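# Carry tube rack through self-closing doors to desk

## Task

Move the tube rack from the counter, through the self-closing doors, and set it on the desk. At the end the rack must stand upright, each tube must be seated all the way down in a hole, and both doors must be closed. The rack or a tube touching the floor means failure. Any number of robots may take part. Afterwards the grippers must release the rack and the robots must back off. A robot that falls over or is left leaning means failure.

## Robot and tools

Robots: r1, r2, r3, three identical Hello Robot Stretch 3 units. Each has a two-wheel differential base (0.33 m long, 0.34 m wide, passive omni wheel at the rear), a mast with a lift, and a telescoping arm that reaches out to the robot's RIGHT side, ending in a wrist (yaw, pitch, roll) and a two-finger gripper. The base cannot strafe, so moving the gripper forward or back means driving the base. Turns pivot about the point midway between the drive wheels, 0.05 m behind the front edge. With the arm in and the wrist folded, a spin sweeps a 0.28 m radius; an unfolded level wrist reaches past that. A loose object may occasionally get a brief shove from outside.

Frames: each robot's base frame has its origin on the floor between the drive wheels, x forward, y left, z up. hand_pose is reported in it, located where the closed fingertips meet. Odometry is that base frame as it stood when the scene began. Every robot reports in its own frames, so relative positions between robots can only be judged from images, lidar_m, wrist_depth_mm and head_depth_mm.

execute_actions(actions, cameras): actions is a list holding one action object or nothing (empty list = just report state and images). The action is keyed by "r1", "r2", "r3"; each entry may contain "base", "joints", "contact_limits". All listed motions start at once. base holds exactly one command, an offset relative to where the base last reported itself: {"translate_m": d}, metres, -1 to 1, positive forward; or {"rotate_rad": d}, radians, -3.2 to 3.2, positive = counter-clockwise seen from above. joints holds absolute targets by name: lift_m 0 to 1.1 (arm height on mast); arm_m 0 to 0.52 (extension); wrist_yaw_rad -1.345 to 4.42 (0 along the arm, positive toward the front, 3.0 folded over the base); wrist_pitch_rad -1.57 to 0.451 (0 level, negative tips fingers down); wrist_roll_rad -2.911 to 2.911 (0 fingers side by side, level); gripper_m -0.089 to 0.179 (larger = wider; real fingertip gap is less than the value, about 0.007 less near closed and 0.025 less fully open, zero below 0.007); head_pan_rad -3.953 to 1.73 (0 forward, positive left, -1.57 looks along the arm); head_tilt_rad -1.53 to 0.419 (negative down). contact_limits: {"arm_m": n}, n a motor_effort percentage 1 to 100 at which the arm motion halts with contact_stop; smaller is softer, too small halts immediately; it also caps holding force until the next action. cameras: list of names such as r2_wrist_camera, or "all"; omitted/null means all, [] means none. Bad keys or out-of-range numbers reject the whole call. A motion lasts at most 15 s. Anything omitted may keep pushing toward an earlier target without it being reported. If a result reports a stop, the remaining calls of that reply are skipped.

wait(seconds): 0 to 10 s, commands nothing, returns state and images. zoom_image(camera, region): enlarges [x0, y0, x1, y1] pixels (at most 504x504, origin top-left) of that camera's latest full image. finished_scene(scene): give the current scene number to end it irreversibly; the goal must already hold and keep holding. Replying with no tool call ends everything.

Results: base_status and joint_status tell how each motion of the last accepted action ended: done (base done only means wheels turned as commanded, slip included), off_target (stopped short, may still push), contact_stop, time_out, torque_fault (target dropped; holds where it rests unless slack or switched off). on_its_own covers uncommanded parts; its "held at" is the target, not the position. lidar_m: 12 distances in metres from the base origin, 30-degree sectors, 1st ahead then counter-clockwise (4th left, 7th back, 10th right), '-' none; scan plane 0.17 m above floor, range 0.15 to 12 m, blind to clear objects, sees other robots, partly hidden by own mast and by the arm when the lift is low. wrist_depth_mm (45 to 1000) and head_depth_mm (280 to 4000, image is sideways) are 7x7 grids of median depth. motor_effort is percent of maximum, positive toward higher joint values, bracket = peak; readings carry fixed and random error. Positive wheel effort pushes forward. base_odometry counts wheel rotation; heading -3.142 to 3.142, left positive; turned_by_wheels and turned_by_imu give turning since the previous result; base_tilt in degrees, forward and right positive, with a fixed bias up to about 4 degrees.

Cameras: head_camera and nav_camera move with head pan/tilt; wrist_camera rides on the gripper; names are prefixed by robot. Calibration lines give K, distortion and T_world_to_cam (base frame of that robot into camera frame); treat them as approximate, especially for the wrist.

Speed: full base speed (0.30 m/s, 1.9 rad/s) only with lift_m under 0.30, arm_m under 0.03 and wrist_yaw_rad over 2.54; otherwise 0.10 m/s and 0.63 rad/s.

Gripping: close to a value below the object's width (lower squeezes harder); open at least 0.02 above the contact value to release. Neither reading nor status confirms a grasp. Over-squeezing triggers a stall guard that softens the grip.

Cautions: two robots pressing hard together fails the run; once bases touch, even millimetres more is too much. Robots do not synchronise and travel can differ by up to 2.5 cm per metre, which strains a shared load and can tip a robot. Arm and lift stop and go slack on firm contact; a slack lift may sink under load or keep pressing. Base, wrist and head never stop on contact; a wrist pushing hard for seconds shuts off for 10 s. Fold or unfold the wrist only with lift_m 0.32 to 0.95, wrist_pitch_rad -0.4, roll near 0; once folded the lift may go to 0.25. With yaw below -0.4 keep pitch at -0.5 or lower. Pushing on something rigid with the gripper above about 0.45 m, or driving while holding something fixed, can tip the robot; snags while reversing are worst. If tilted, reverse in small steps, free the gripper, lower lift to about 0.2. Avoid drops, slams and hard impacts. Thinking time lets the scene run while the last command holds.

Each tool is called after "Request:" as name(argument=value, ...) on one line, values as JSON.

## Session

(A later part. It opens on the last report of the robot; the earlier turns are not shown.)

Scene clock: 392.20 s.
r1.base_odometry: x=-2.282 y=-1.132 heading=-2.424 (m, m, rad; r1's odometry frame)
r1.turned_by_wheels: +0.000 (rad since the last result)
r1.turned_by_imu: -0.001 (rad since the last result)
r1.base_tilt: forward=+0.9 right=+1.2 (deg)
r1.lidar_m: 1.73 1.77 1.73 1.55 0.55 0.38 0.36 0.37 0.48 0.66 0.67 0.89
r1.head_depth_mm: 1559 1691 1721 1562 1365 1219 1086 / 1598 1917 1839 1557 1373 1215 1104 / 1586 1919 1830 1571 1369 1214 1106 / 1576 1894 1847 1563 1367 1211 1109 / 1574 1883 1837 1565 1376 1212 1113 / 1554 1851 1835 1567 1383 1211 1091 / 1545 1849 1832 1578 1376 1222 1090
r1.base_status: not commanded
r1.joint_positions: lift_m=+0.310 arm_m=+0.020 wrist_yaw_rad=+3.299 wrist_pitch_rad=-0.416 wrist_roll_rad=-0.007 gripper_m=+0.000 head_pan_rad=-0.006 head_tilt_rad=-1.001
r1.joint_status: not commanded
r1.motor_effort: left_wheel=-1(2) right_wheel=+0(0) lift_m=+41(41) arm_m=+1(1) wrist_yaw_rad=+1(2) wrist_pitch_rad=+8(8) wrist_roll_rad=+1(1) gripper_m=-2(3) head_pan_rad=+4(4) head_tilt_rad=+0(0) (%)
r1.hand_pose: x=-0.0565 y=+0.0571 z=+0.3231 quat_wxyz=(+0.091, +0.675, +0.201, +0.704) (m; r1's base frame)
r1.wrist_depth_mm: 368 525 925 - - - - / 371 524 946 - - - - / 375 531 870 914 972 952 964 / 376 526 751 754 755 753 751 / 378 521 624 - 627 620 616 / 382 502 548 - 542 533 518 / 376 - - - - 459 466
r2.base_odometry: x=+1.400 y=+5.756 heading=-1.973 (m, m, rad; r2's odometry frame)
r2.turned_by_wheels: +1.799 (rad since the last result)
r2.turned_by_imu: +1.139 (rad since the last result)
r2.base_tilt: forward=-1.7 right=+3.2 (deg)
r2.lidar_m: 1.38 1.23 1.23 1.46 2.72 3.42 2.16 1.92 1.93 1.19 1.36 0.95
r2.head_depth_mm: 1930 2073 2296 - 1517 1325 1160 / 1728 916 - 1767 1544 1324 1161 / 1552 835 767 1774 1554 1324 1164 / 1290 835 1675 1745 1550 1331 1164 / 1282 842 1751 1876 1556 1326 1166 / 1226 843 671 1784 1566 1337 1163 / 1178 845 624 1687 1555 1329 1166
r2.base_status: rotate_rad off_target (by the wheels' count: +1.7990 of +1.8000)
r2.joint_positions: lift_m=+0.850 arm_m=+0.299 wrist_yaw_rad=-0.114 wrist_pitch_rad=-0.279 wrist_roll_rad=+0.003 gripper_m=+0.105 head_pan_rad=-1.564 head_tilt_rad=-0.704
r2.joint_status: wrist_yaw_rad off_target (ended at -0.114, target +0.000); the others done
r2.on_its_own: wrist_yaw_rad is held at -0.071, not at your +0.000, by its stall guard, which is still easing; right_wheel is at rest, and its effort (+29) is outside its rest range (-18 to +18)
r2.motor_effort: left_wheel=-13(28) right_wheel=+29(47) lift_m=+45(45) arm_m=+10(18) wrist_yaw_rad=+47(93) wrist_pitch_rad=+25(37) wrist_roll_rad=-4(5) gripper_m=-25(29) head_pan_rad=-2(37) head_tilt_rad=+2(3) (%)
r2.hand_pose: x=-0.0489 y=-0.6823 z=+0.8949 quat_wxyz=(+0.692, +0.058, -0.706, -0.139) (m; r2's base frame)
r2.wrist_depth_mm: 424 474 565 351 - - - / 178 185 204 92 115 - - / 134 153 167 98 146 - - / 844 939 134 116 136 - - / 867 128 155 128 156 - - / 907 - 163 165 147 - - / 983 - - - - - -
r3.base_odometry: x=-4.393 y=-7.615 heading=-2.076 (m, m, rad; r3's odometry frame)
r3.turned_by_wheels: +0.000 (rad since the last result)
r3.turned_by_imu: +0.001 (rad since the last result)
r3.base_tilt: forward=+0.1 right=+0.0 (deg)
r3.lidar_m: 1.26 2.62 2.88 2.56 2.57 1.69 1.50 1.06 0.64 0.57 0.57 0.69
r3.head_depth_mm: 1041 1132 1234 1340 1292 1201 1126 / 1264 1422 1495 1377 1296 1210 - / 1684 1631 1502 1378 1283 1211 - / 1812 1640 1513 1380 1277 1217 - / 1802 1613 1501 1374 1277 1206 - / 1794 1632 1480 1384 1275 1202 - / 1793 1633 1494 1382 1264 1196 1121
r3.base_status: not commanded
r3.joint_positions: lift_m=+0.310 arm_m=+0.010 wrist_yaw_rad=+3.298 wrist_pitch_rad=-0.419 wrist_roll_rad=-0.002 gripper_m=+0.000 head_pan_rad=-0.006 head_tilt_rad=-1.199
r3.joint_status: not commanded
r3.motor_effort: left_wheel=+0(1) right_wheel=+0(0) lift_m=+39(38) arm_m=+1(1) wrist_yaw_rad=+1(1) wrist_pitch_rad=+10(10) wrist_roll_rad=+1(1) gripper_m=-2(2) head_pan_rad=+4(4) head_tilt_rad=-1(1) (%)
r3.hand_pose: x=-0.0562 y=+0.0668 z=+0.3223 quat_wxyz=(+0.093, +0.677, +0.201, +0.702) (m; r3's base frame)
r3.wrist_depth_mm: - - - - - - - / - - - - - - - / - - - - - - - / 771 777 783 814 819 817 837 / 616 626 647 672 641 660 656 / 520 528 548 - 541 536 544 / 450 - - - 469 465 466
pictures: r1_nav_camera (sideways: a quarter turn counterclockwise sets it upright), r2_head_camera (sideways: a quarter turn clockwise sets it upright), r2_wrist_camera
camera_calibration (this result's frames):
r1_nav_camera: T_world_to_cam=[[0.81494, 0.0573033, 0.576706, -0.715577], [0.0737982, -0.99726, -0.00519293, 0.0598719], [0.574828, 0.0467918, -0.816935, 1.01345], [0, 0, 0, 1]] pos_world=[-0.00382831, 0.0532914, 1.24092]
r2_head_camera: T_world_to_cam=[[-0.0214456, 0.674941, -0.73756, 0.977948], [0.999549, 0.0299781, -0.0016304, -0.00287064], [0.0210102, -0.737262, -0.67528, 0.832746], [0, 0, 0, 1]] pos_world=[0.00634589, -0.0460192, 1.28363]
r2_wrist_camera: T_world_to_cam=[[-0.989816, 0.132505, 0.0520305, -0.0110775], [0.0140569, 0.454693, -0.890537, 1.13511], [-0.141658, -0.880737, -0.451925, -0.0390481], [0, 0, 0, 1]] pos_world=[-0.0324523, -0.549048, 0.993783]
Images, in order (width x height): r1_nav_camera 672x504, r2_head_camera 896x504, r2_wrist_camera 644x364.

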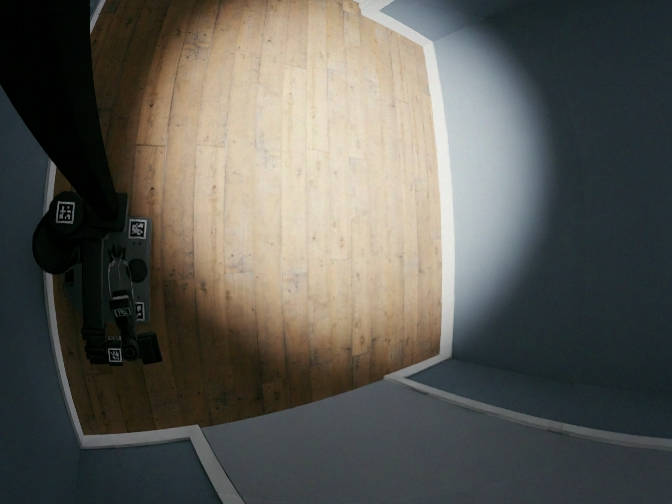

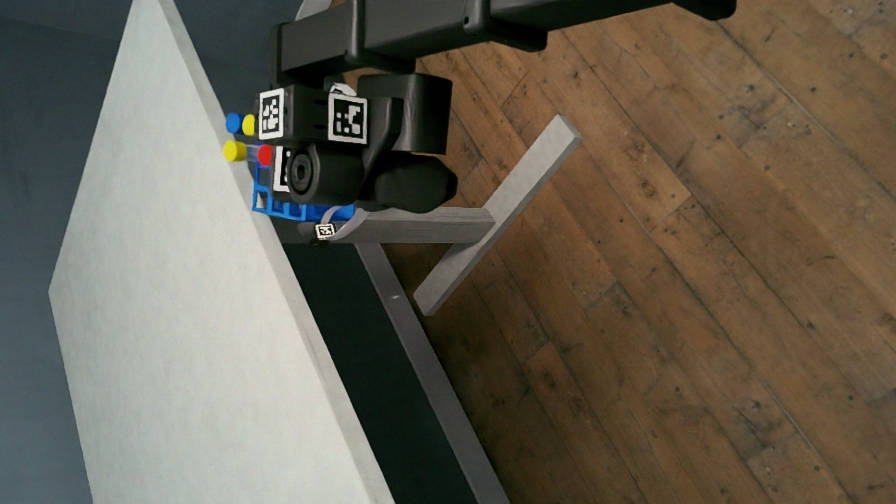

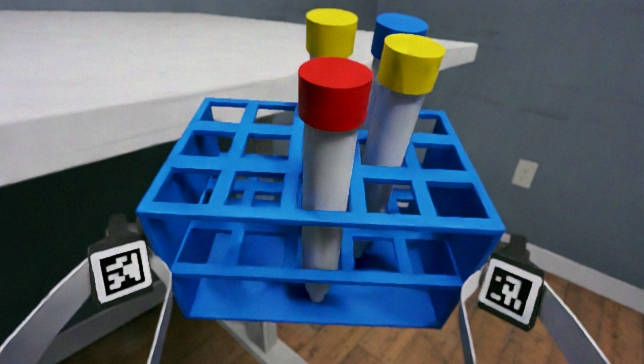

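Request:
execute_actions(actions=[{"r2":{"base":{"rotate_rad":-0.1},"joints":{"arm_m":0.15,"wrist_yaw_rad":0,"wrist_pitch_rad":-0.25}}}], cameras=[])

Request:
execute_actions(actions=[{"r2":{"joints":{"lift_m":1.09,"wrist_pitch_rad":-0.5}}}], cameras=[])

Request:
execute_actions(actions=[{"r2":{"base":{"rotate_rad":0.75},"joints":{"head_tilt_rad":-0.4}}}], cameras=["r2_wrist_camera","r2_head_camera","r2_nav_camera"])

Scene clock: 395.43 s.
r1.base_odometry: x=-2.282 y=-1.132 heading=-2.424 (m, m, rad; r1's odometry frame)
r1.turned_by_wheels: +0.000 (rad since the last result)
r1.turned_by_imu: -0.001 (rad since the last result)
r1.base_tilt: forward=+1.0 right=+1.4 (deg)
r1.lidar_m: 1.72 1.76 1.73 1.55 0.55 0.38 0.36 0.37 0.48 0.66 0.67 0.89
r1.head_depth_mm: 1565 1680 1707 1561 1371 1213 1089 / 1605 1920 1822 1564 1375 1214 1101 / 1585 1906 1832 1572 1374 1219 1108 / 1589 1892 1843 1571 1371 1215 1108 / 1567 1874 1839 1574 1377 1219 1113 / 1561 1871 1836 1575 1378 1226 1094 / 1548 1857 1836 1577 1380 1220 1098
r1.base_status: not commanded
r1.joint_positions: lift_m=+0.310 arm_m=+0.020 wrist_yaw_rad=+3.299 wrist_pitch_rad=-0.416 wrist_roll_rad=-0.007 gripper_m=+0.000 head_pan_rad=-0.006 head_tilt_rad=-1.001
r1.joint_status: not commanded
r1.motor_effort: left_wheel=-2(1) right_wheel=+0(0) lift_m=+41(41) arm_m=+2(2) wrist_yaw_rad=+1(1) wrist_pitch_rad=+8(8) wrist_roll_rad=+1(0) gripper_m=-1(2) head_pan_rad=+3(4) head_tilt_rad=+1(0) (%)
r1.hand_pose: x=-0.0565 y=+0.0571 z=+0.3231 quat_wxyz=(+0.091, +0.675, +0.201, +0.704) (m; r1's base frame)
r1.wrist_depth_mm: 367 516 912 - - - - / 371 522 942 - - - - / 373 527 875 926 964 966 957 / 374 531 751 754 758 746 755 / 380 514 620 - 619 626 621 / 380 502 544 - 542 526 528 / 376 - - - - 462 456
r2.base_odometry: x=+1.400 y=+5.756 heading=-2.073 (m, m, rad; r2's odometry frame)
r2.turned_by_wheels: -0.100 (rad since the last result)
r2.turned_by_imu: -0.101 (rad since the last result)
r2.base_tilt: forward=-1.6 right=+3.3 (deg)
r2.lidar_m: 0.97 1.23 1.23 1.39 2.29 3.40 2.29 1.93 1.92 1.19 1.36 0.95
r2.head_depth_mm: 1860 2032 2198 - - 1321 1161 / 1952 2146 2352 - - 1327 1163 / 1763 920 610 - - 1337 1158 / 1568 833 1406 1620 1546 1332 1164 / 1278 837 1819 1842 1551 1334 1161 / 1286 838 700 1826 1564 1330 1165 / 1215 842 646 1721 1570 1333 1167
r2.base_status: done
r2.joint_positions: lift_m=+0.850 arm_m=+0.150 wrist_yaw_rad=-0.002 wrist_pitch_rad=-0.276 wrist_roll_rad=-0.001 gripper_m=+0.105 head_pan_rad=-1.564 head_tilt_rad=-0.704
r2.joint_status: all done
r2.motor_effort: left_wheel=+1(6) right_wheel=-3(9) lift_m=+45(45) arm_m=-4(6) wrist_yaw_rad=+2(19) wrist_pitch_rad=+8(16) wrist_roll_rad=-2(3) gripper_m=-19(22) head_pan_rad=-2(2) head_tilt_rad=+1(2) (%)
r2.hand_pose: x=-0.0219 y=-0.5352 z=+0.8957 quat_wxyz=(+0.701, +0.097, -0.700, -0.098) (m; r2's base frame)
r2.wrist_depth_mm: 463 526 642 - - - - / 229 269 774 111 - - - / 898 - 810 123 - - - / 950 - 144 123 145 - - / 996 138 179 151 164 - - / 981 155 165 152 164 - - / - - 158 162 163 - -
r3.base_odometry: x=-4.393 y=-7.615 heading=-2.076 (m, m, rad; r3's odometry frame)
r3.turned_by_wheels: +0.000 (rad since the last result)
r3.turned_by_imu: +0.001 (rad since the last result)
r3.base_tilt: forward=+0.1 right=+0.0 (deg)
r3.lidar_m: 1.26 2.62 2.87 2.56 2.57 1.69 1.50 1.05 0.64 0.57 0.57 0.69
r3.head_depth_mm: 1042 1136 1233 1348 1298 1199 1133 / 1268 1410 1487 1408 1296 1213 - / 1670 1628 1498 1384 1282 1214 - / 1812 1636 1505 1394 1284 1214 - / 1818 1619 1488 1381 1283 1210 - / 1801 1623 1497 1372 1281 1201 - / 1801 1616 1487 1374 1274 1191 1124
r3.base_status: not commanded
r3.joint_positions: lift_m=+0.310 arm_m=+0.010 wrist_yaw_rad=+3.298 wrist_pitch_rad=-0.419 wrist_roll_rad=-0.002 gripper_m=+0.000 head_pan_rad=-0.006 head_tilt_rad=-1.199
r3.joint_status: not commanded
r3.motor_effort: left_wheel=+0(0) right_wheel=+0(0) lift_m=+38(39) arm_m=+0(1) wrist_yaw_rad=+1(2) wrist_pitch_rad=+10(10) wrist_roll_rad=+1(1) gripper_m=-2(2) head_pan_rad=+3(3) head_tilt_rad=-1(1) (%)
r3.hand_pose: x=-0.0562 y=+0.0668 z=+0.3223 quat_wxyz=(+0.093, +0.677, +0.201, +0.702) (m; r3's base frame)
r3.wrist_depth_mm: - - - - - - - / - - - - - - - / - - - - - - - / 772 767 781 794 811 798 851 / 617 621 636 675 646 655 649 / 525 530 541 - 534 544 546 / 450 - - - 474 462 465
pictures: none
No camera images: the call's "cameras" was empty. Leave "cameras" out to get every camera's image.

Scene clock: 398.43 s.
r1.base_odometry: x=-2.282 y=-1.132 heading=-2.424 (m, m, rad; r1's odometry frame)
r1.turned_by_wheels: +0.000 (rad since the last result)
r1.turned_by_imu: -0.001 (rad since the last result)
r1.base_tilt: forward=+1.0 right=+1.4 (deg)
r1.lidar_m: 1.73 1.77 1.74 1.55 0.55 0.38 0.36 0.37 0.48 0.66 0.67 0.89
r1.head_depth_mm: 1561 1703 1710 1568 1362 1212 1088 / 1612 1919 1838 1570 1369 1212 1109 / 1602 1898 1820 1568 1362 1218 1109 / 1574 1884 1830 1578 1368 1220 1108 / 1575 1883 1854 1574 1362 1217 1106 / 1562 1866 1846 1585 1371 1218 1094 / 1552 1853 1844 1583 1376 1216 1096
r1.base_status: not commanded
r1.joint_positions: lift_m=+0.310 arm_m=+0.020 wrist_yaw_rad=+3.299 wrist_pitch_rad=-0.416 wrist_roll_rad=-0.007 gripper_m=+0.000 head_pan_rad=-0.006 head_tilt_rad=-1.001
r1.joint_status: not commanded
r1.motor_effort: left_wheel=-1(2) right_wheel=+0(0) lift_m=+41(41) arm_m=+2(2) wrist_yaw_rad=+1(2) wrist_pitch_rad=+8(8) wrist_roll_rad=+1(1) gripper_m=-3(2) head_pan_rad=+3(3) head_tilt_rad=+1(0) (%)
r1.hand_pose: x=-0.0565 y=+0.0571 z=+0.3231 quat_wxyz=(+0.091, +0.675, +0.201, +0.704) (m; r1's base frame)
r1.wrist_depth_mm: 371 517 901 - - - - / 376 524 914 - - - - / 375 532 870 917 980 976 962 / 380 531 754 752 759 756 754 / 379 515 623 - 611 614 619 / 381 502 541 - 541 526 531 / 377 - - - - 457 457
r2.base_odometry: x=+1.400 y=+5.756 heading=-2.073 (m, m, rad; r2's odometry frame)
r2.turned_by_wheels: +0.000 (rad since the last result)
r2.turned_by_imu: +0.000 (rad since the last result)
r2.base_tilt: forward=-1.6 right=+3.3 (deg)
r2.lidar_m: 0.97 1.23 1.23 1.39 2.29 3.41 2.29 1.92 1.92 1.19 1.36 0.95
r2.head_depth_mm: - 2060 2183 1859 1544 1328 1160 / - - 2289 1868 1556 1328 1157 / - - 2278 1871 1543 1333 1164 / 1567 878 1406 1721 1561 1325 1164 / 1284 840 1821 1833 1551 1328 1159 / 1290 840 700 1829 1550 1343 1169 / 1218 847 647 1746 1567 1332 1172
r2.base_status: not commanded
r2.joint_positions: lift_m=+1.090 arm_m=+0.150 wrist_yaw_rad=-0.002 wrist_pitch_rad=-0.521 wrist_roll_rad=-0.001 gripper_m=+0.105 head_pan_rad=-1.564 head_tilt_rad=-0.704
r2.joint_status: all done
r2.motor_effort: left_wheel=+2(1) right_wheel=-4(4) lift_m=+49(53) arm_m=-4(4) wrist_yaw_rad=+2(2) wrist_pitch_rad=+7(8) wrist_roll_rad=-2(2) gripper_m=-19(19) head_pan_rad=-3(3) head_tilt_rad=+2(2) (%)
r2.hand_pose: x=-0.0219 y=-0.5054 z=+1.0800 quat_wxyz=(+0.684, +0.182, -0.683, -0.183) (m; r2's base frame)
r2.wrist_depth_mm: 701 740 765 839 - - - / 534 551 563 111 - - - / 427 441 415 123 - - - / 360 342 144 123 145 - - / 310 138 179 151 165 - - / - 155 165 151 164 - - / - - 157 161 163 - -
r3.base_odometry: x=-4.393 y=-7.615 heading=-2.076 (m, m, rad; r3's odometry frame)
r3.turned_by_wheels: +0.000 (rad since the last result)
r3.turned_by_imu: +0.001 (rad since the last result)
r3.base_tilt: forward=+0.1 right=+0.0 (deg)
r3.lidar_m: 1.26 2.62 2.89 2.56 2.57 1.69 1.51 1.05 0.65 0.57 0.57 0.69
r3.head_depth_mm: 1048 1133 1244 1336 1291 1195 1132 / 1273 1416 1473 1393 1285 1219 - / 1658 1625 1505 1381 1289 1214 - / 1806 1636 1505 1377 1278 1215 - / 1802 1631 1493 1378 1287 1199 - / 1803 1624 1488 1366 1275 1188 - / 1790 1638 1485 1378 1280 1191 1133
r3.base_status: not commanded
r3.joint_positions: lift_m=+0.310 arm_m=+0.010 wrist_yaw_rad=+3.298 wrist_pitch_rad=-0.419 wrist_roll_rad=-0.002 gripper_m=+0.000 head_pan_rad=-0.006 head_tilt_rad=-1.199
r3.joint_status: not commanded
r3.motor_effort: left_wheel=+0(0) right_wheel=+0(1) lift_m=+39(39) arm_m=+1(1) wrist_yaw_rad=+2(2) wrist_pitch_rad=+9(9) wrist_roll_rad=+1(1) gripper_m=-2(2) head_pan_rad=+4(4) head_tilt_rad=-1(1) (%)
r3.hand_pose: x=-0.0562 y=+0.0668 z=+0.3223 quat_wxyz=(+0.093, +0.677, +0.201, +0.702) (m; r3's base frame)
r3.wrist_depth_mm: - - - - - - - / - - - - - - - / - - - - - - - / 752 780 771 794 779 810 843 / 620 622 629 659 628 651 657 / 516 526 544 - 539 542 540 / 449 - - - 472 466 467
pictures: none
No camera images: the call's "cameras" was empty. Leave "cameras" out to get every camera's image.

Scene clock: 400.57 s.
r1.base_odometry: x=-2.282 y=-1.132 heading=-2.424 (m, m, rad; r1's odometry frame)
r1.turned_by_wheels: +0.000 (rad since the last result)
r1.turned_by_imu: +0.000 (rad since the last result)
r1.base_tilt: forward=+0.9 right=+1.3 (deg)
r1.lidar_m: 1.72 1.77 1.73 1.56 0.55 0.38 0.36 0.37 0.48 0.66 0.67 0.89
r1.head_depth_mm: 1553 1686 1719 1562 1364 1212 1092 / 1603 1920 1821 1555 1365 1218 1106 / 1592 1902 1817 1560 1380 1214 1100 / 1575 1890 1842 1565 1362 1217 1109 / 1561 1864 1847 1580 1371 1215 1108 / 1558 1848 1841 1583 1376 1220 1092 / 1561 1860 1861 1573 1375 1221 1101
r1.base_status: not commanded
r1.joint_positions: lift_m=+0.310 arm_m=+0.020 wrist_yaw_rad=+3.299 wrist_pitch_rad=-0.416 wrist_roll_rad=-0.007 gripper_m=+0.000 head_pan_rad=-0.006 head_tilt_rad=-1.001
r1.joint_status: not commanded
r1.motor_effort: left_wheel=-1(1) right_wheel=+0(0) lift_m=+41(41) arm_m=+1(2) wrist_yaw_rad=+2(1) wrist_pitch_rad=+8(8) wrist_roll_rad=+1(0) gripper_m=-3(2) head_pan_rad=+4(4) head_tilt_rad=+0(0) (%)
r1.hand_pose: x=-0.0565 y=+0.0571 z=+0.3231 quat_wxyz=(+0.091, +0.675, +0.201, +0.704) (m; r1's base frame)
r1.wrist_depth_mm: 370 514 918 - - - - / 371 526 927 - - - - / 372 529 867 906 955 963 955 / 377 531 740 757 758 758 750 / 377 515 624 - 625 619 621 / 380 501 541 - 534 524 530 / 377 - - - - 457 462
r2.base_odometry: x=+1.400 y=+5.756 heading=-1.323 (m, m, rad; r2's odometry frame)
r2.turned_by_wheels: +0.750 (rad since the last result)
r2.turned_by_imu: +0.758 (rad since the last result)
r2.base_tilt: forward=-1.6 right=+3.3 (deg)
r2.lidar_m: 1.23 1.25 1.71 3.41 2.96 2.04 1.92 1.96 1.19 1.36 0.95 1.31
r2.head_depth_mm: 1125 - - 707 1636 1637 1356 / 1139 - - - 644 1642 1351 / 1139 1211 - - 645 1638 1345 / 1137 1225 1281 541 647 1645 1354 / 1131 1228 1281 790 645 1658 1350 / 1128 1220 1276 789 644 1642 1343 / 1128 1223 1277 789 645 1549 1294
r2.base_status: done
r2.joint_positions: lift_m=+1.090 arm_m=+0.150 wrist_yaw_rad=-0.002 wrist_pitch_rad=-0.521 wrist_roll_rad=-0.001 gripper_m=+0.105 head_pan_rad=-1.564 head_tilt_rad=-0.409
r2.joint_status: all done
r2.motor_effort: left_wheel=-3(6) right_wheel=+3(9) lift_m=+49(49) arm_m=-4(4) wrist_yaw_rad=+1(2) wrist_pitch_rad=+7(7) wrist_roll_rad=-2(2) gripper_m=-19(18) head_pan_rad=-2(3) head_tilt_rad=+4(26) (%)
r2.hand_pose: x=-0.0219 y=-0.5054 z=+1.0800 quat_wxyz=(+0.684, +0.182, -0.683, -0.183) (m; r2's base frame)
r2.wrist_depth_mm: 707 734 768 807 862 894 956 / 533 549 570 110 555 638 665 / 428 442 417 121 459 492 507 / 360 342 144 123 145 400 415 / 311 138 178 151 167 339 345 / 276 156 165 151 164 - 321 / - - 157 161 163 - -
r3.base_odometry: x=-4.393 y=-7.615 heading=-2.076 (m, m, rad; r3's odometry frame)
r3.turned_by_wheels: +0.000 (rad since the last result)
r3.turned_by_imu: +0.001 (rad since the last result)
r3.base_tilt: forward=+0.1 right=+0.0 (deg)
r3.lidar_m: 1.26 2.61 2.88 2.57 2.57 1.69 1.51 1.06 0.64 0.57 0.57 0.69
r3.head_depth_mm: 1041 1132 1241 1348 1285 1202 1125 / 1278 1405 1482 1385 1286 1211 - / 1656 1638 1504 1385 1284 1210 - / 1793 1638 1503 1382 1286 1213 - / 1809 1629 1513 1379 1278 1205 - / 1802 1629 1481 1372 1283 1194 - / 1798 1616 1487 1380 1284 1185 1124
r3.base_status: not commanded
r3.joint_positions: lift_m=+0.310 arm_m=+0.010 wrist_yaw_rad=+3.298 wrist_pitch_rad=-0.419 wrist_roll_rad=-0.002 gripper_m=+0.000 head_pan_rad=-0.006 head_tilt_rad=-1.199
r3.joint_status: not commanded
r3.motor_effort: left_wheel=+0(1) right_wheel=+1(0) lift_m=+39(39) arm_m=+2(0) wrist_yaw_rad=+1(2) wrist_pitch_rad=+9(10) wrist_roll_rad=+1(1) gripper_m=-2(3) head_pan_rad=+3(3) head_tilt_rad=-2(1) (%)
r3.hand_pose: x=-0.0562 y=+0.0668 z=+0.3223 quat_wxyz=(+0.093, +0.677, +0.201, +0.702) (m; r3's base frame)
r3.wrist_depth_mm: - - - - - - - / - - - - - - - / - - - - - - - / 760 779 769 793 799 832 825 / 626 629 630 665 645 649 660 / 521 526 546 - 540 536 548 / 452 - - - 472 462 469
pictures: r2_head_camera (sideways: a quarter turn clockwise sets it upright), r2_nav_camera (sideways: a quarter turn counterclockwise sets it upright), r2_wrist_camera
camera_calibration (this result's frames):
r2_head_camera: T_world_to_cam=[[-0.0196733, 0.431311, -0.901989, 1.19232], [0.99956, 0.0285179, -0.00816475, 0.00563819], [0.0222013, -0.901752, -0.431682, 0.515816], [0, 0, 0, 1]] pos_world=[0.00636939, -0.0492846, 1.29818]
r2_nav_camera: T_world_to_cam=[[-0.0259949, -0.37398, 0.927072, -1.16659], [-0.999548, 0.0237549, -0.0184444, 0.0836108], [-0.0151247, -0.927132, -0.374429, 0.445253], [0, 0, 0, 1]] pos_world=[0.0599819, -0.0254582, 1.24977]
r2_wrist_camera: T_world_to_cam=[[-0.99823, 0.00503475, 0.0592603, -0.0898711], [-0.0415625, 0.653657, -0.755649, 1.17282], [-0.0425404, -0.756774, -0.652291, 0.485433], [0, 0, 0, 1]] pos_world=[-0.0203161, -0.398805, 1.20821]
Images, in order (width x height): r2_head_camera 896x504, r2_nav_camera 672x504, r2_wrist_camera 644x364.

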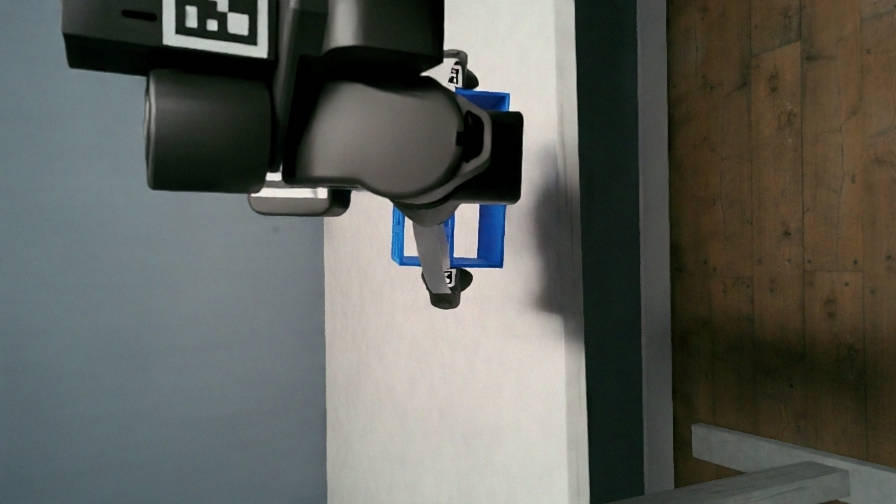

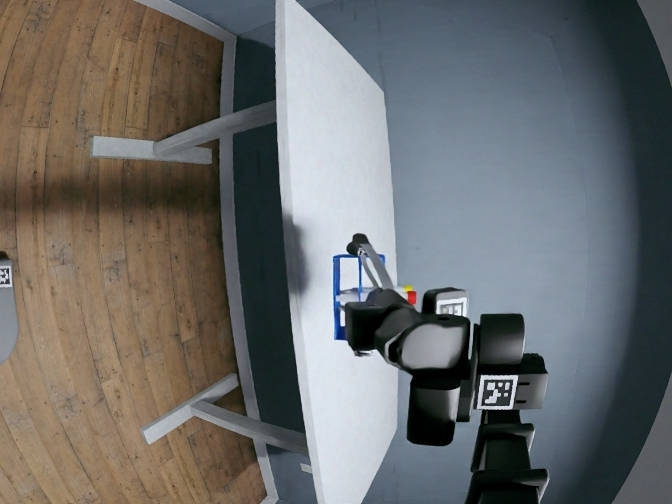

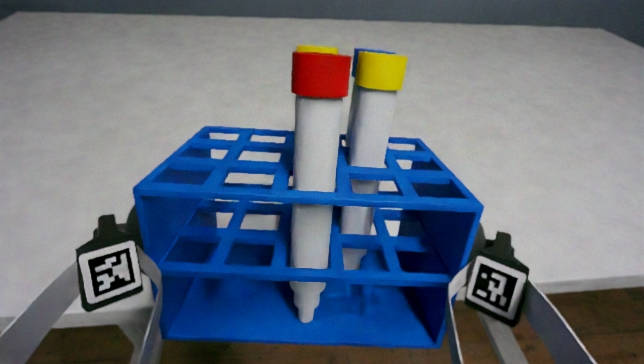

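Request:
execute_actions(actions=[{"r2":{"joints":{"wrist_pitch_rad":-0.28,"arm_m":0.45,"lift_m":1.09}}}], cameras=["r2_head_camera","r2_wrist_camera"])

Request:
execute_actions(actions=[{"r2":{"joints":{"lift_m":0.97}}}], cameras=["r2_head_camera","r2_wrist_camera"])

Scene clock: 405.07 s.
r1.base_odometry: x=-2.282 y=-1.132 heading=-2.424 (m, m, rad; r1's odometry frame)
r1.turned_by_wheels: +0.000 (rad since the last result)
r1.turned_by_imu: -0.001 (rad since the last result)
r1.base_tilt: forward=+1.0 right=+1.3 (deg)
r1.lidar_m: 1.72 1.76 1.73 1.56 0.55 0.38 0.36 0.37 0.48 0.66 0.67 0.89
r1.head_depth_mm: 1555 1680 1707 1568 1362 1213 1087 / 1606 1905 1841 1565 1375 1209 1107 / 1589 1921 1840 1562 1368 1214 1105 / 1582 1877 1841 1582 1368 1215 1112 / 1574 1878 1837 1571 1375 1215 1114 / 1559 1865 1840 1577 1372 1221 1094 / 1559 1849 1851 1578 1375 1219 1092
r1.base_status: not commanded
r1.joint_positions: lift_m=+0.310 arm_m=+0.020 wrist_yaw_rad=+3.299 wrist_pitch_rad=-0.416 wrist_roll_rad=-0.007 gripper_m=+0.000 head_pan_rad=-0.006 head_tilt_rad=-1.001
r1.joint_status: not commanded
r1.motor_effort: left_wheel=-1(0) right_wheel=+0(0) lift_m=+41(41) arm_m=+2(2) wrist_yaw_rad=+2(0) wrist_pitch_rad=+8(8) wrist_roll_rad=+1(1) gripper_m=-1(1) head_pan_rad=+4(3) head_tilt_rad=+1(1) (%)
r1.hand_pose: x=-0.0565 y=+0.0571 z=+0.3231 quat_wxyz=(+0.091, +0.675, +0.201, +0.704) (m; r1's base frame)
r1.wrist_depth_mm: 372 522 920 - - - - / 371 523 944 - - - - / 373 530 877 944 952 967 953 / 376 534 741 758 754 743 748 / 380 519 615 - 632 623 620 / 381 499 545 - 549 532 533 / 377 - - - - 455 455
r2.base_odometry: x=+1.400 y=+5.756 heading=-1.323 (m, m, rad; r2's odometry frame)
r2.turned_by_wheels: +0.000 (rad since the last result)
r2.turned_by_imu: +0.000 (rad since the last result)
r2.base_tilt: forward=-1.6 right=+3.2 (deg)
r2.lidar_m: 1.23 1.25 1.71 3.39 2.98 2.04 1.92 1.96 1.19 1.36 0.95 1.31
r2.head_depth_mm: 1131 1264 1287 788 1628 1637 1343 / 1127 - 1183 787 645 1639 1342 / 1134 - 1096 788 642 1637 1351 / 1132 1227 1183 788 644 1643 1352 / 1136 1222 1287 787 644 1646 1343 / 1129 1228 1281 786 645 1626 1350 / 1133 1222 1264 789 645 1550 1288
r2.base_status: not commanded
r2.joint_positions: lift_m=+1.090 arm_m=+0.450 wrist_yaw_rad=-0.002 wrist_pitch_rad=-0.311 wrist_roll_rad=-0.001 gripper_m=+0.105 head_pan_rad=-1.564 head_tilt_rad=-0.408
r2.joint_status: all done
r2.motor_effort: left_wheel=-3(3) right_wheel=+3(3) lift_m=+49(49) arm_m=+3(3) wrist_yaw_rad=+1(1) wrist_pitch_rad=+10(10) wrist_roll_rad=-2(2) gripper_m=-18(20) head_pan_rad=-2(2) head_tilt_rad=+4(4) (%)
r2.hand_pose: x=-0.0219 y=-0.8313 z=+1.1273 quat_wxyz=(+0.699, +0.109, -0.698, -0.110) (m; r2's base frame)
r2.wrist_depth_mm: 568 582 595 604 614 635 660 / 615 632 637 111 658 684 706 / 652 664 639 142 699 746 779 / 507 478 144 123 145 592 614 / 406 138 179 151 167 457 473 / 351 155 164 151 164 - 382 / 286 286 157 160 163 312 325
r3.base_odometry: x=-4.393 y=-7.615 heading=-2.076 (m, m, rad; r3's odometry frame)
r3.turned_by_wheels: +0.000 (rad since the last result)
r3.turned_by_imu: +0.001 (rad since the last result)
r3.base_tilt: forward=+0.1 right=+0.0 (deg)
r3.lidar_m: 1.26 2.61 2.89 2.56 2.56 1.69 1.51 1.05 0.65 0.57 0.57 0.69
r3.head_depth_mm: 1040 1137 1242 1347 1291 1199 1118 / 1281 1418 1495 1398 1286 1209 - / 1676 1613 1497 1384 1281 1211 - / 1793 1646 1504 1377 1282 1217 - / 1783 1653 1499 1375 1280 1207 - / 1810 1635 1491 1376 1274 1195 - / 1782 1625 1494 1369 1280 1188 1127
r3.base_status: not commanded
r3.joint_positions: lift_m=+0.310 arm_m=+0.010 wrist_yaw_rad=+3.298 wrist_pitch_rad=-0.419 wrist_roll_rad=-0.002 gripper_m=+0.000 head_pan_rad=-0.006 head_tilt_rad=-1.199
r3.joint_status: not commanded
r3.motor_effort: left_wheel=+0(0) right_wheel=+1(0) lift_m=+40(38) arm_m=+1(1) wrist_yaw_rad=+2(1) wrist_pitch_rad=+10(10) wrist_roll_rad=+1(1) gripper_m=-2(2) head_pan_rad=+3(3) head_tilt_rad=-1(1) (%)
r3.hand_pose: x=-0.0562 y=+0.0668 z=+0.3223 quat_wxyz=(+0.093, +0.677, +0.201, +0.702) (m; r3's base frame)
r3.wrist_depth_mm: - - - - - - - / - - - - - - - / - - - - - - - / 763 762 788 784 804 828 818 / 616 623 638 666 644 641 655 / 520 523 542 - 534 547 545 / 448 - - - 477 470 466
pictures: r2_head_camera (sideways: a quarter turn clockwise sets it upright), r2_wrist_camera
camera_calibration (this result's frames):
r2_head_camera: T_world_to_cam=[[-0.0196724, 0.431188, -0.902048, 1.1924], [0.99956, 0.0285168, -0.00816766, 0.00564198], [0.0222017, -0.901812, -0.431559, 0.515655], [0, 0, 0, 1]] pos_world=[0.0063694, -0.0492851, 1.29818]
r2_wrist_camera: T_world_to_cam=[[-0.998213, 0.0170844, 0.0572706, -0.0787528], [-0.0420127, 0.480948, -0.875742, 1.41339], [-0.0425057, -0.876583, -0.47937, -0.0248867], [0, 0, 0, 1]] pos_world=[-0.0202894, -0.700238, 1.23035]
Images, in order (width x height): r2_head_camera 896x504, r2_wrist_camera 644x364.

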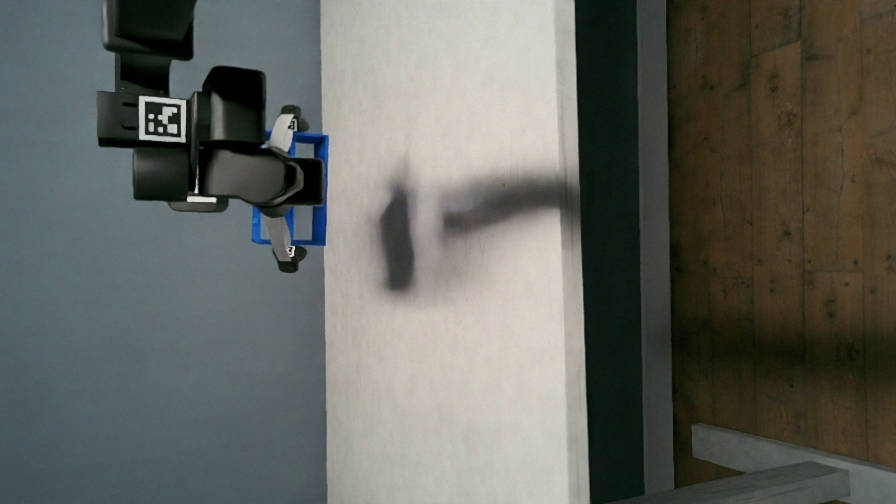

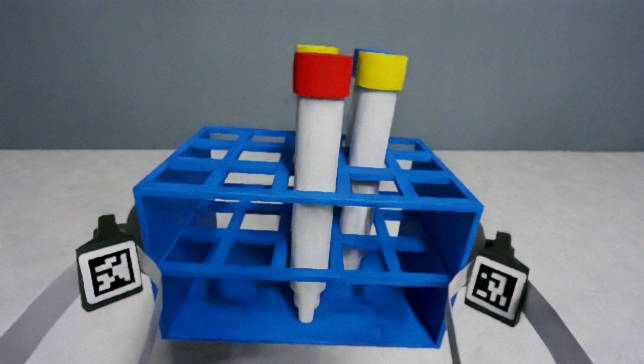

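Scene clock: 407.00 s.
r1.base_odometry: x=-2.282 y=-1.132 heading=-2.424 (m, m, rad; r1's odometry frame)
r1.turned_by_wheels: +0.000 (rad since the last result)
r1.turned_by_imu: +0.000 (rad since the last result)
r1.base_tilt: forward=+1.0 right=+1.4 (deg)
r1.lidar_m: 1.73 1.77 1.73 1.55 0.55 0.38 0.36 0.37 0.48 0.66 0.67 0.89
r1.head_depth_mm: 1570 1695 1727 1573 1362 1216 1090 / 1594 1921 1835 1569 1372 1215 1104 / 1594 1914 1850 1578 1360 1221 1107 / 1582 1888 1847 1565 1374 1220 1111 / 1573 1888 1844 1594 1376 1221 1114 / 1561 1861 1838 1564 1378 1221 1089 / 1547 1840 1862 1576 1381 1222 1093
r1.base_status: not commanded
r1.joint_positions: lift_m=+0.310 arm_m=+0.020 wrist_yaw_rad=+3.299 wrist_pitch_rad=-0.416 wrist_roll_rad=-0.007 gripper_m=+0.000 head_pan_rad=-0.006 head_tilt_rad=-1.001
r1.joint_status: not commanded
r1.motor_effort: left_wheel=-1(2) right_wheel=+0(0) lift_m=+41(41) arm_m=+1(2) wrist_yaw_rad=+2(1) wrist_pitch_rad=+8(8) wrist_roll_rad=+0(1) gripper_m=-2(2) head_pan_rad=+4(4) head_tilt_rad=+1(0) (%)
r1.hand_pose: x=-0.0565 y=+0.0571 z=+0.3231 quat_wxyz=(+0.091, +0.675, +0.201, +0.704) (m; r1's base frame)
r1.wrist_depth_mm: 376 526 909 - - - - / 371 517 928 - - - - / 374 529 870 923 952 961 963 / 374 532 747 750 754 757 756 / 380 520 621 - 626 624 618 / 381 498 542 - 546 524 523 / 376 - - - - 456 453
r2.base_odometry: x=+1.400 y=+5.756 heading=-1.323 (m, m, rad; r2's odometry frame)
r2.turned_by_wheels: +0.000 (rad since the last result)
r2.turned_by_imu: +0.000 (rad since the last result)
r2.base_tilt: forward=-1.6 right=+3.2 (deg)
r2.lidar_m: 1.23 1.25 1.71 3.40 2.98 2.05 1.92 1.96 1.19 1.36 0.95 1.31
r2.head_depth_mm: 1142 1237 1309 748 1639 1632 1355 / 1132 1229 - 745 644 1625 1352 / 1137 1236 1296 750 645 1651 1346 / 1129 1222 1277 788 644 1639 1353 / 1137 1228 1277 788 643 1637 1335 / 1130 1222 1279 788 644 1639 1354 / 1119 1225 1280 792 643 1555 1289
r2.base_status: not commanded
r2.joint_positions: lift_m=+0.970 arm_m=+0.450 wrist_yaw_rad=-0.002 wrist_pitch_rad=-0.310 wrist_roll_rad=-0.001 gripper_m=+0.105 head_pan_rad=-1.564 head_tilt_rad=-0.408
r2.joint_status: all done
r2.motor_effort: left_wheel=-3(4) right_wheel=+3(3) lift_m=+40(41) arm_m=+3(3) wrist_yaw_rad=+1(1) wrist_pitch_rad=+10(10) wrist_roll_rad=-2(2) gripper_m=-19(20) head_pan_rad=-2(3) head_tilt_rad=+4(4) (%)
r2.hand_pose: x=-0.0219 y=-0.8313 z=+1.0076 quat_wxyz=(+0.699, +0.109, -0.698, -0.110) (m; r2's base frame)
r2.wrist_depth_mm: 569 588 597 605 628 626 650 / 591 605 621 111 604 676 695 / 386 400 364 142 423 477 501 / 290 268 144 123 145 338 349 / 234 138 179 151 166 262 268 / - 156 165 151 164 - 217 / 165 163 157 161 163 177 185
r3.base_odometry: x=-4.393 y=-7.615 heading=-2.076 (m, m, rad; r3's odometry frame)
r3.turned_by_wheels: +0.000 (rad since the last result)
r3.turned_by_imu: +0.001 (rad since the last result)
r3.base_tilt: forward=+0.1 right=+0.0 (deg)
r3.lidar_m: 1.26 2.62 2.88 2.57 2.57 1.69 1.51 1.06 0.64 0.57 0.57 0.69
r3.head_depth_mm: 1045 1132 1252 1347 1292 1206 1125 / 1280 1416 1480 1388 1281 1219 - / 1673 1635 1507 1394 1291 1208 - / 1794 1643 1501 1374 1282 1218 - / 1795 1618 1492 1366 1283 1210 - / 1807 1623 1483 1377 1280 1195 - / 1787 1629 1490 1377 1275 1191 1126
r3.base_status: not commanded
r3.joint_positions: lift_m=+0.310 arm_m=+0.010 wrist_yaw_rad=+3.298 wrist_pitch_rad=-0.419 wrist_roll_rad=-0.002 gripper_m=+0.000 head_pan_rad=-0.006 head_tilt_rad=-1.199
r3.joint_status: not commanded
r3.motor_effort: left_wheel=+0(1) right_wheel=+0(1) lift_m=+39(39) arm_m=+1(1) wrist_yaw_rad=+1(2) wrist_pitch_rad=+10(10) wrist_roll_rad=+1(1) gripper_m=-2(2) head_pan_rad=+4(3) head_tilt_rad=-1(1) (%)
r3.hand_pose: x=-0.0562 y=+0.0668 z=+0.3223 quat_wxyz=(+0.093, +0.677, +0.201, +0.702) (m; r3's base frame)
r3.wrist_depth_mm: - - - - - - - / - - - - - - - / - - - - - - - / 763 780 790 792 812 821 830 / 619 633 626 680 644 651 661 / 516 527 548 - 544 537 548 / 446 - - - 474 469 466
pictures: r2_head_camera (sideways: a quarter turn clockwise sets it upright), r2_wrist_camera
camera_calibration (this result's frames):
r2_head_camera: T_world_to_cam=[[-0.0196725, 0.431188, -0.902048, 1.1924], [0.99956, 0.028517, -0.00816766, 0.00564198], [0.0222019, -0.901812, -0.431559, 0.515655], [0, 0, 0, 1]] pos_world=[0.00636941, -0.0492851, 1.29818]
r2_wrist_camera: T_world_to_cam=[[-0.998212, 0.0170919, 0.0572686, -0.0718887], [-0.0420128, 0.480835, -0.875804, 1.30854], [-0.0425059, -0.876645, -0.479257, -0.0824479], [0, 0, 0, 1]] pos_world=[-0.0202894, -0.700238, 1.11062]
Images, in order (width x height): r2_head_camera 896x504, r2_wrist_camera 644x364.

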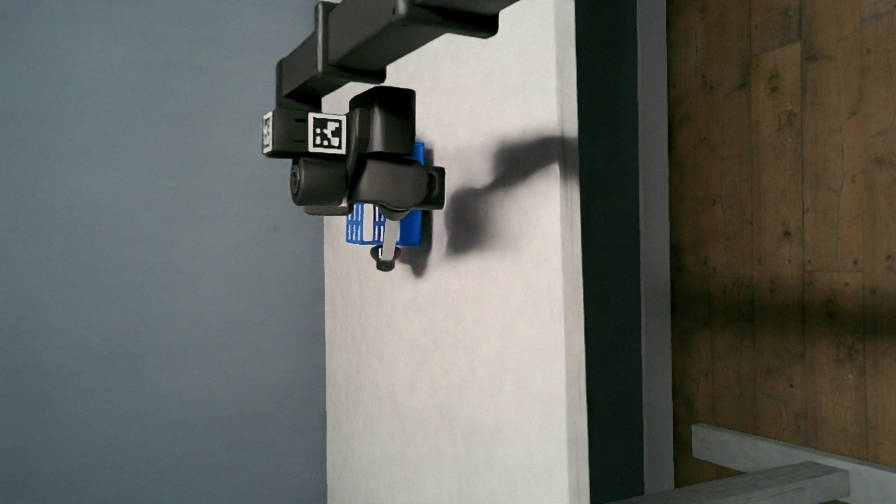

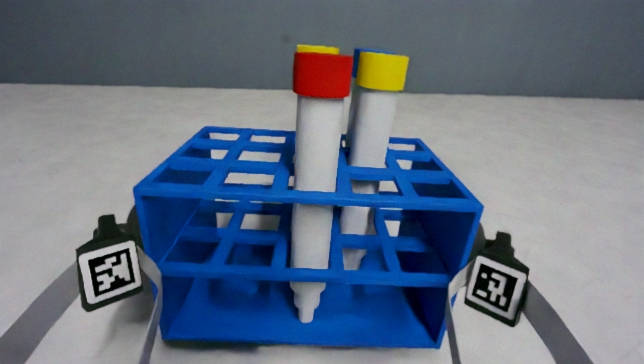

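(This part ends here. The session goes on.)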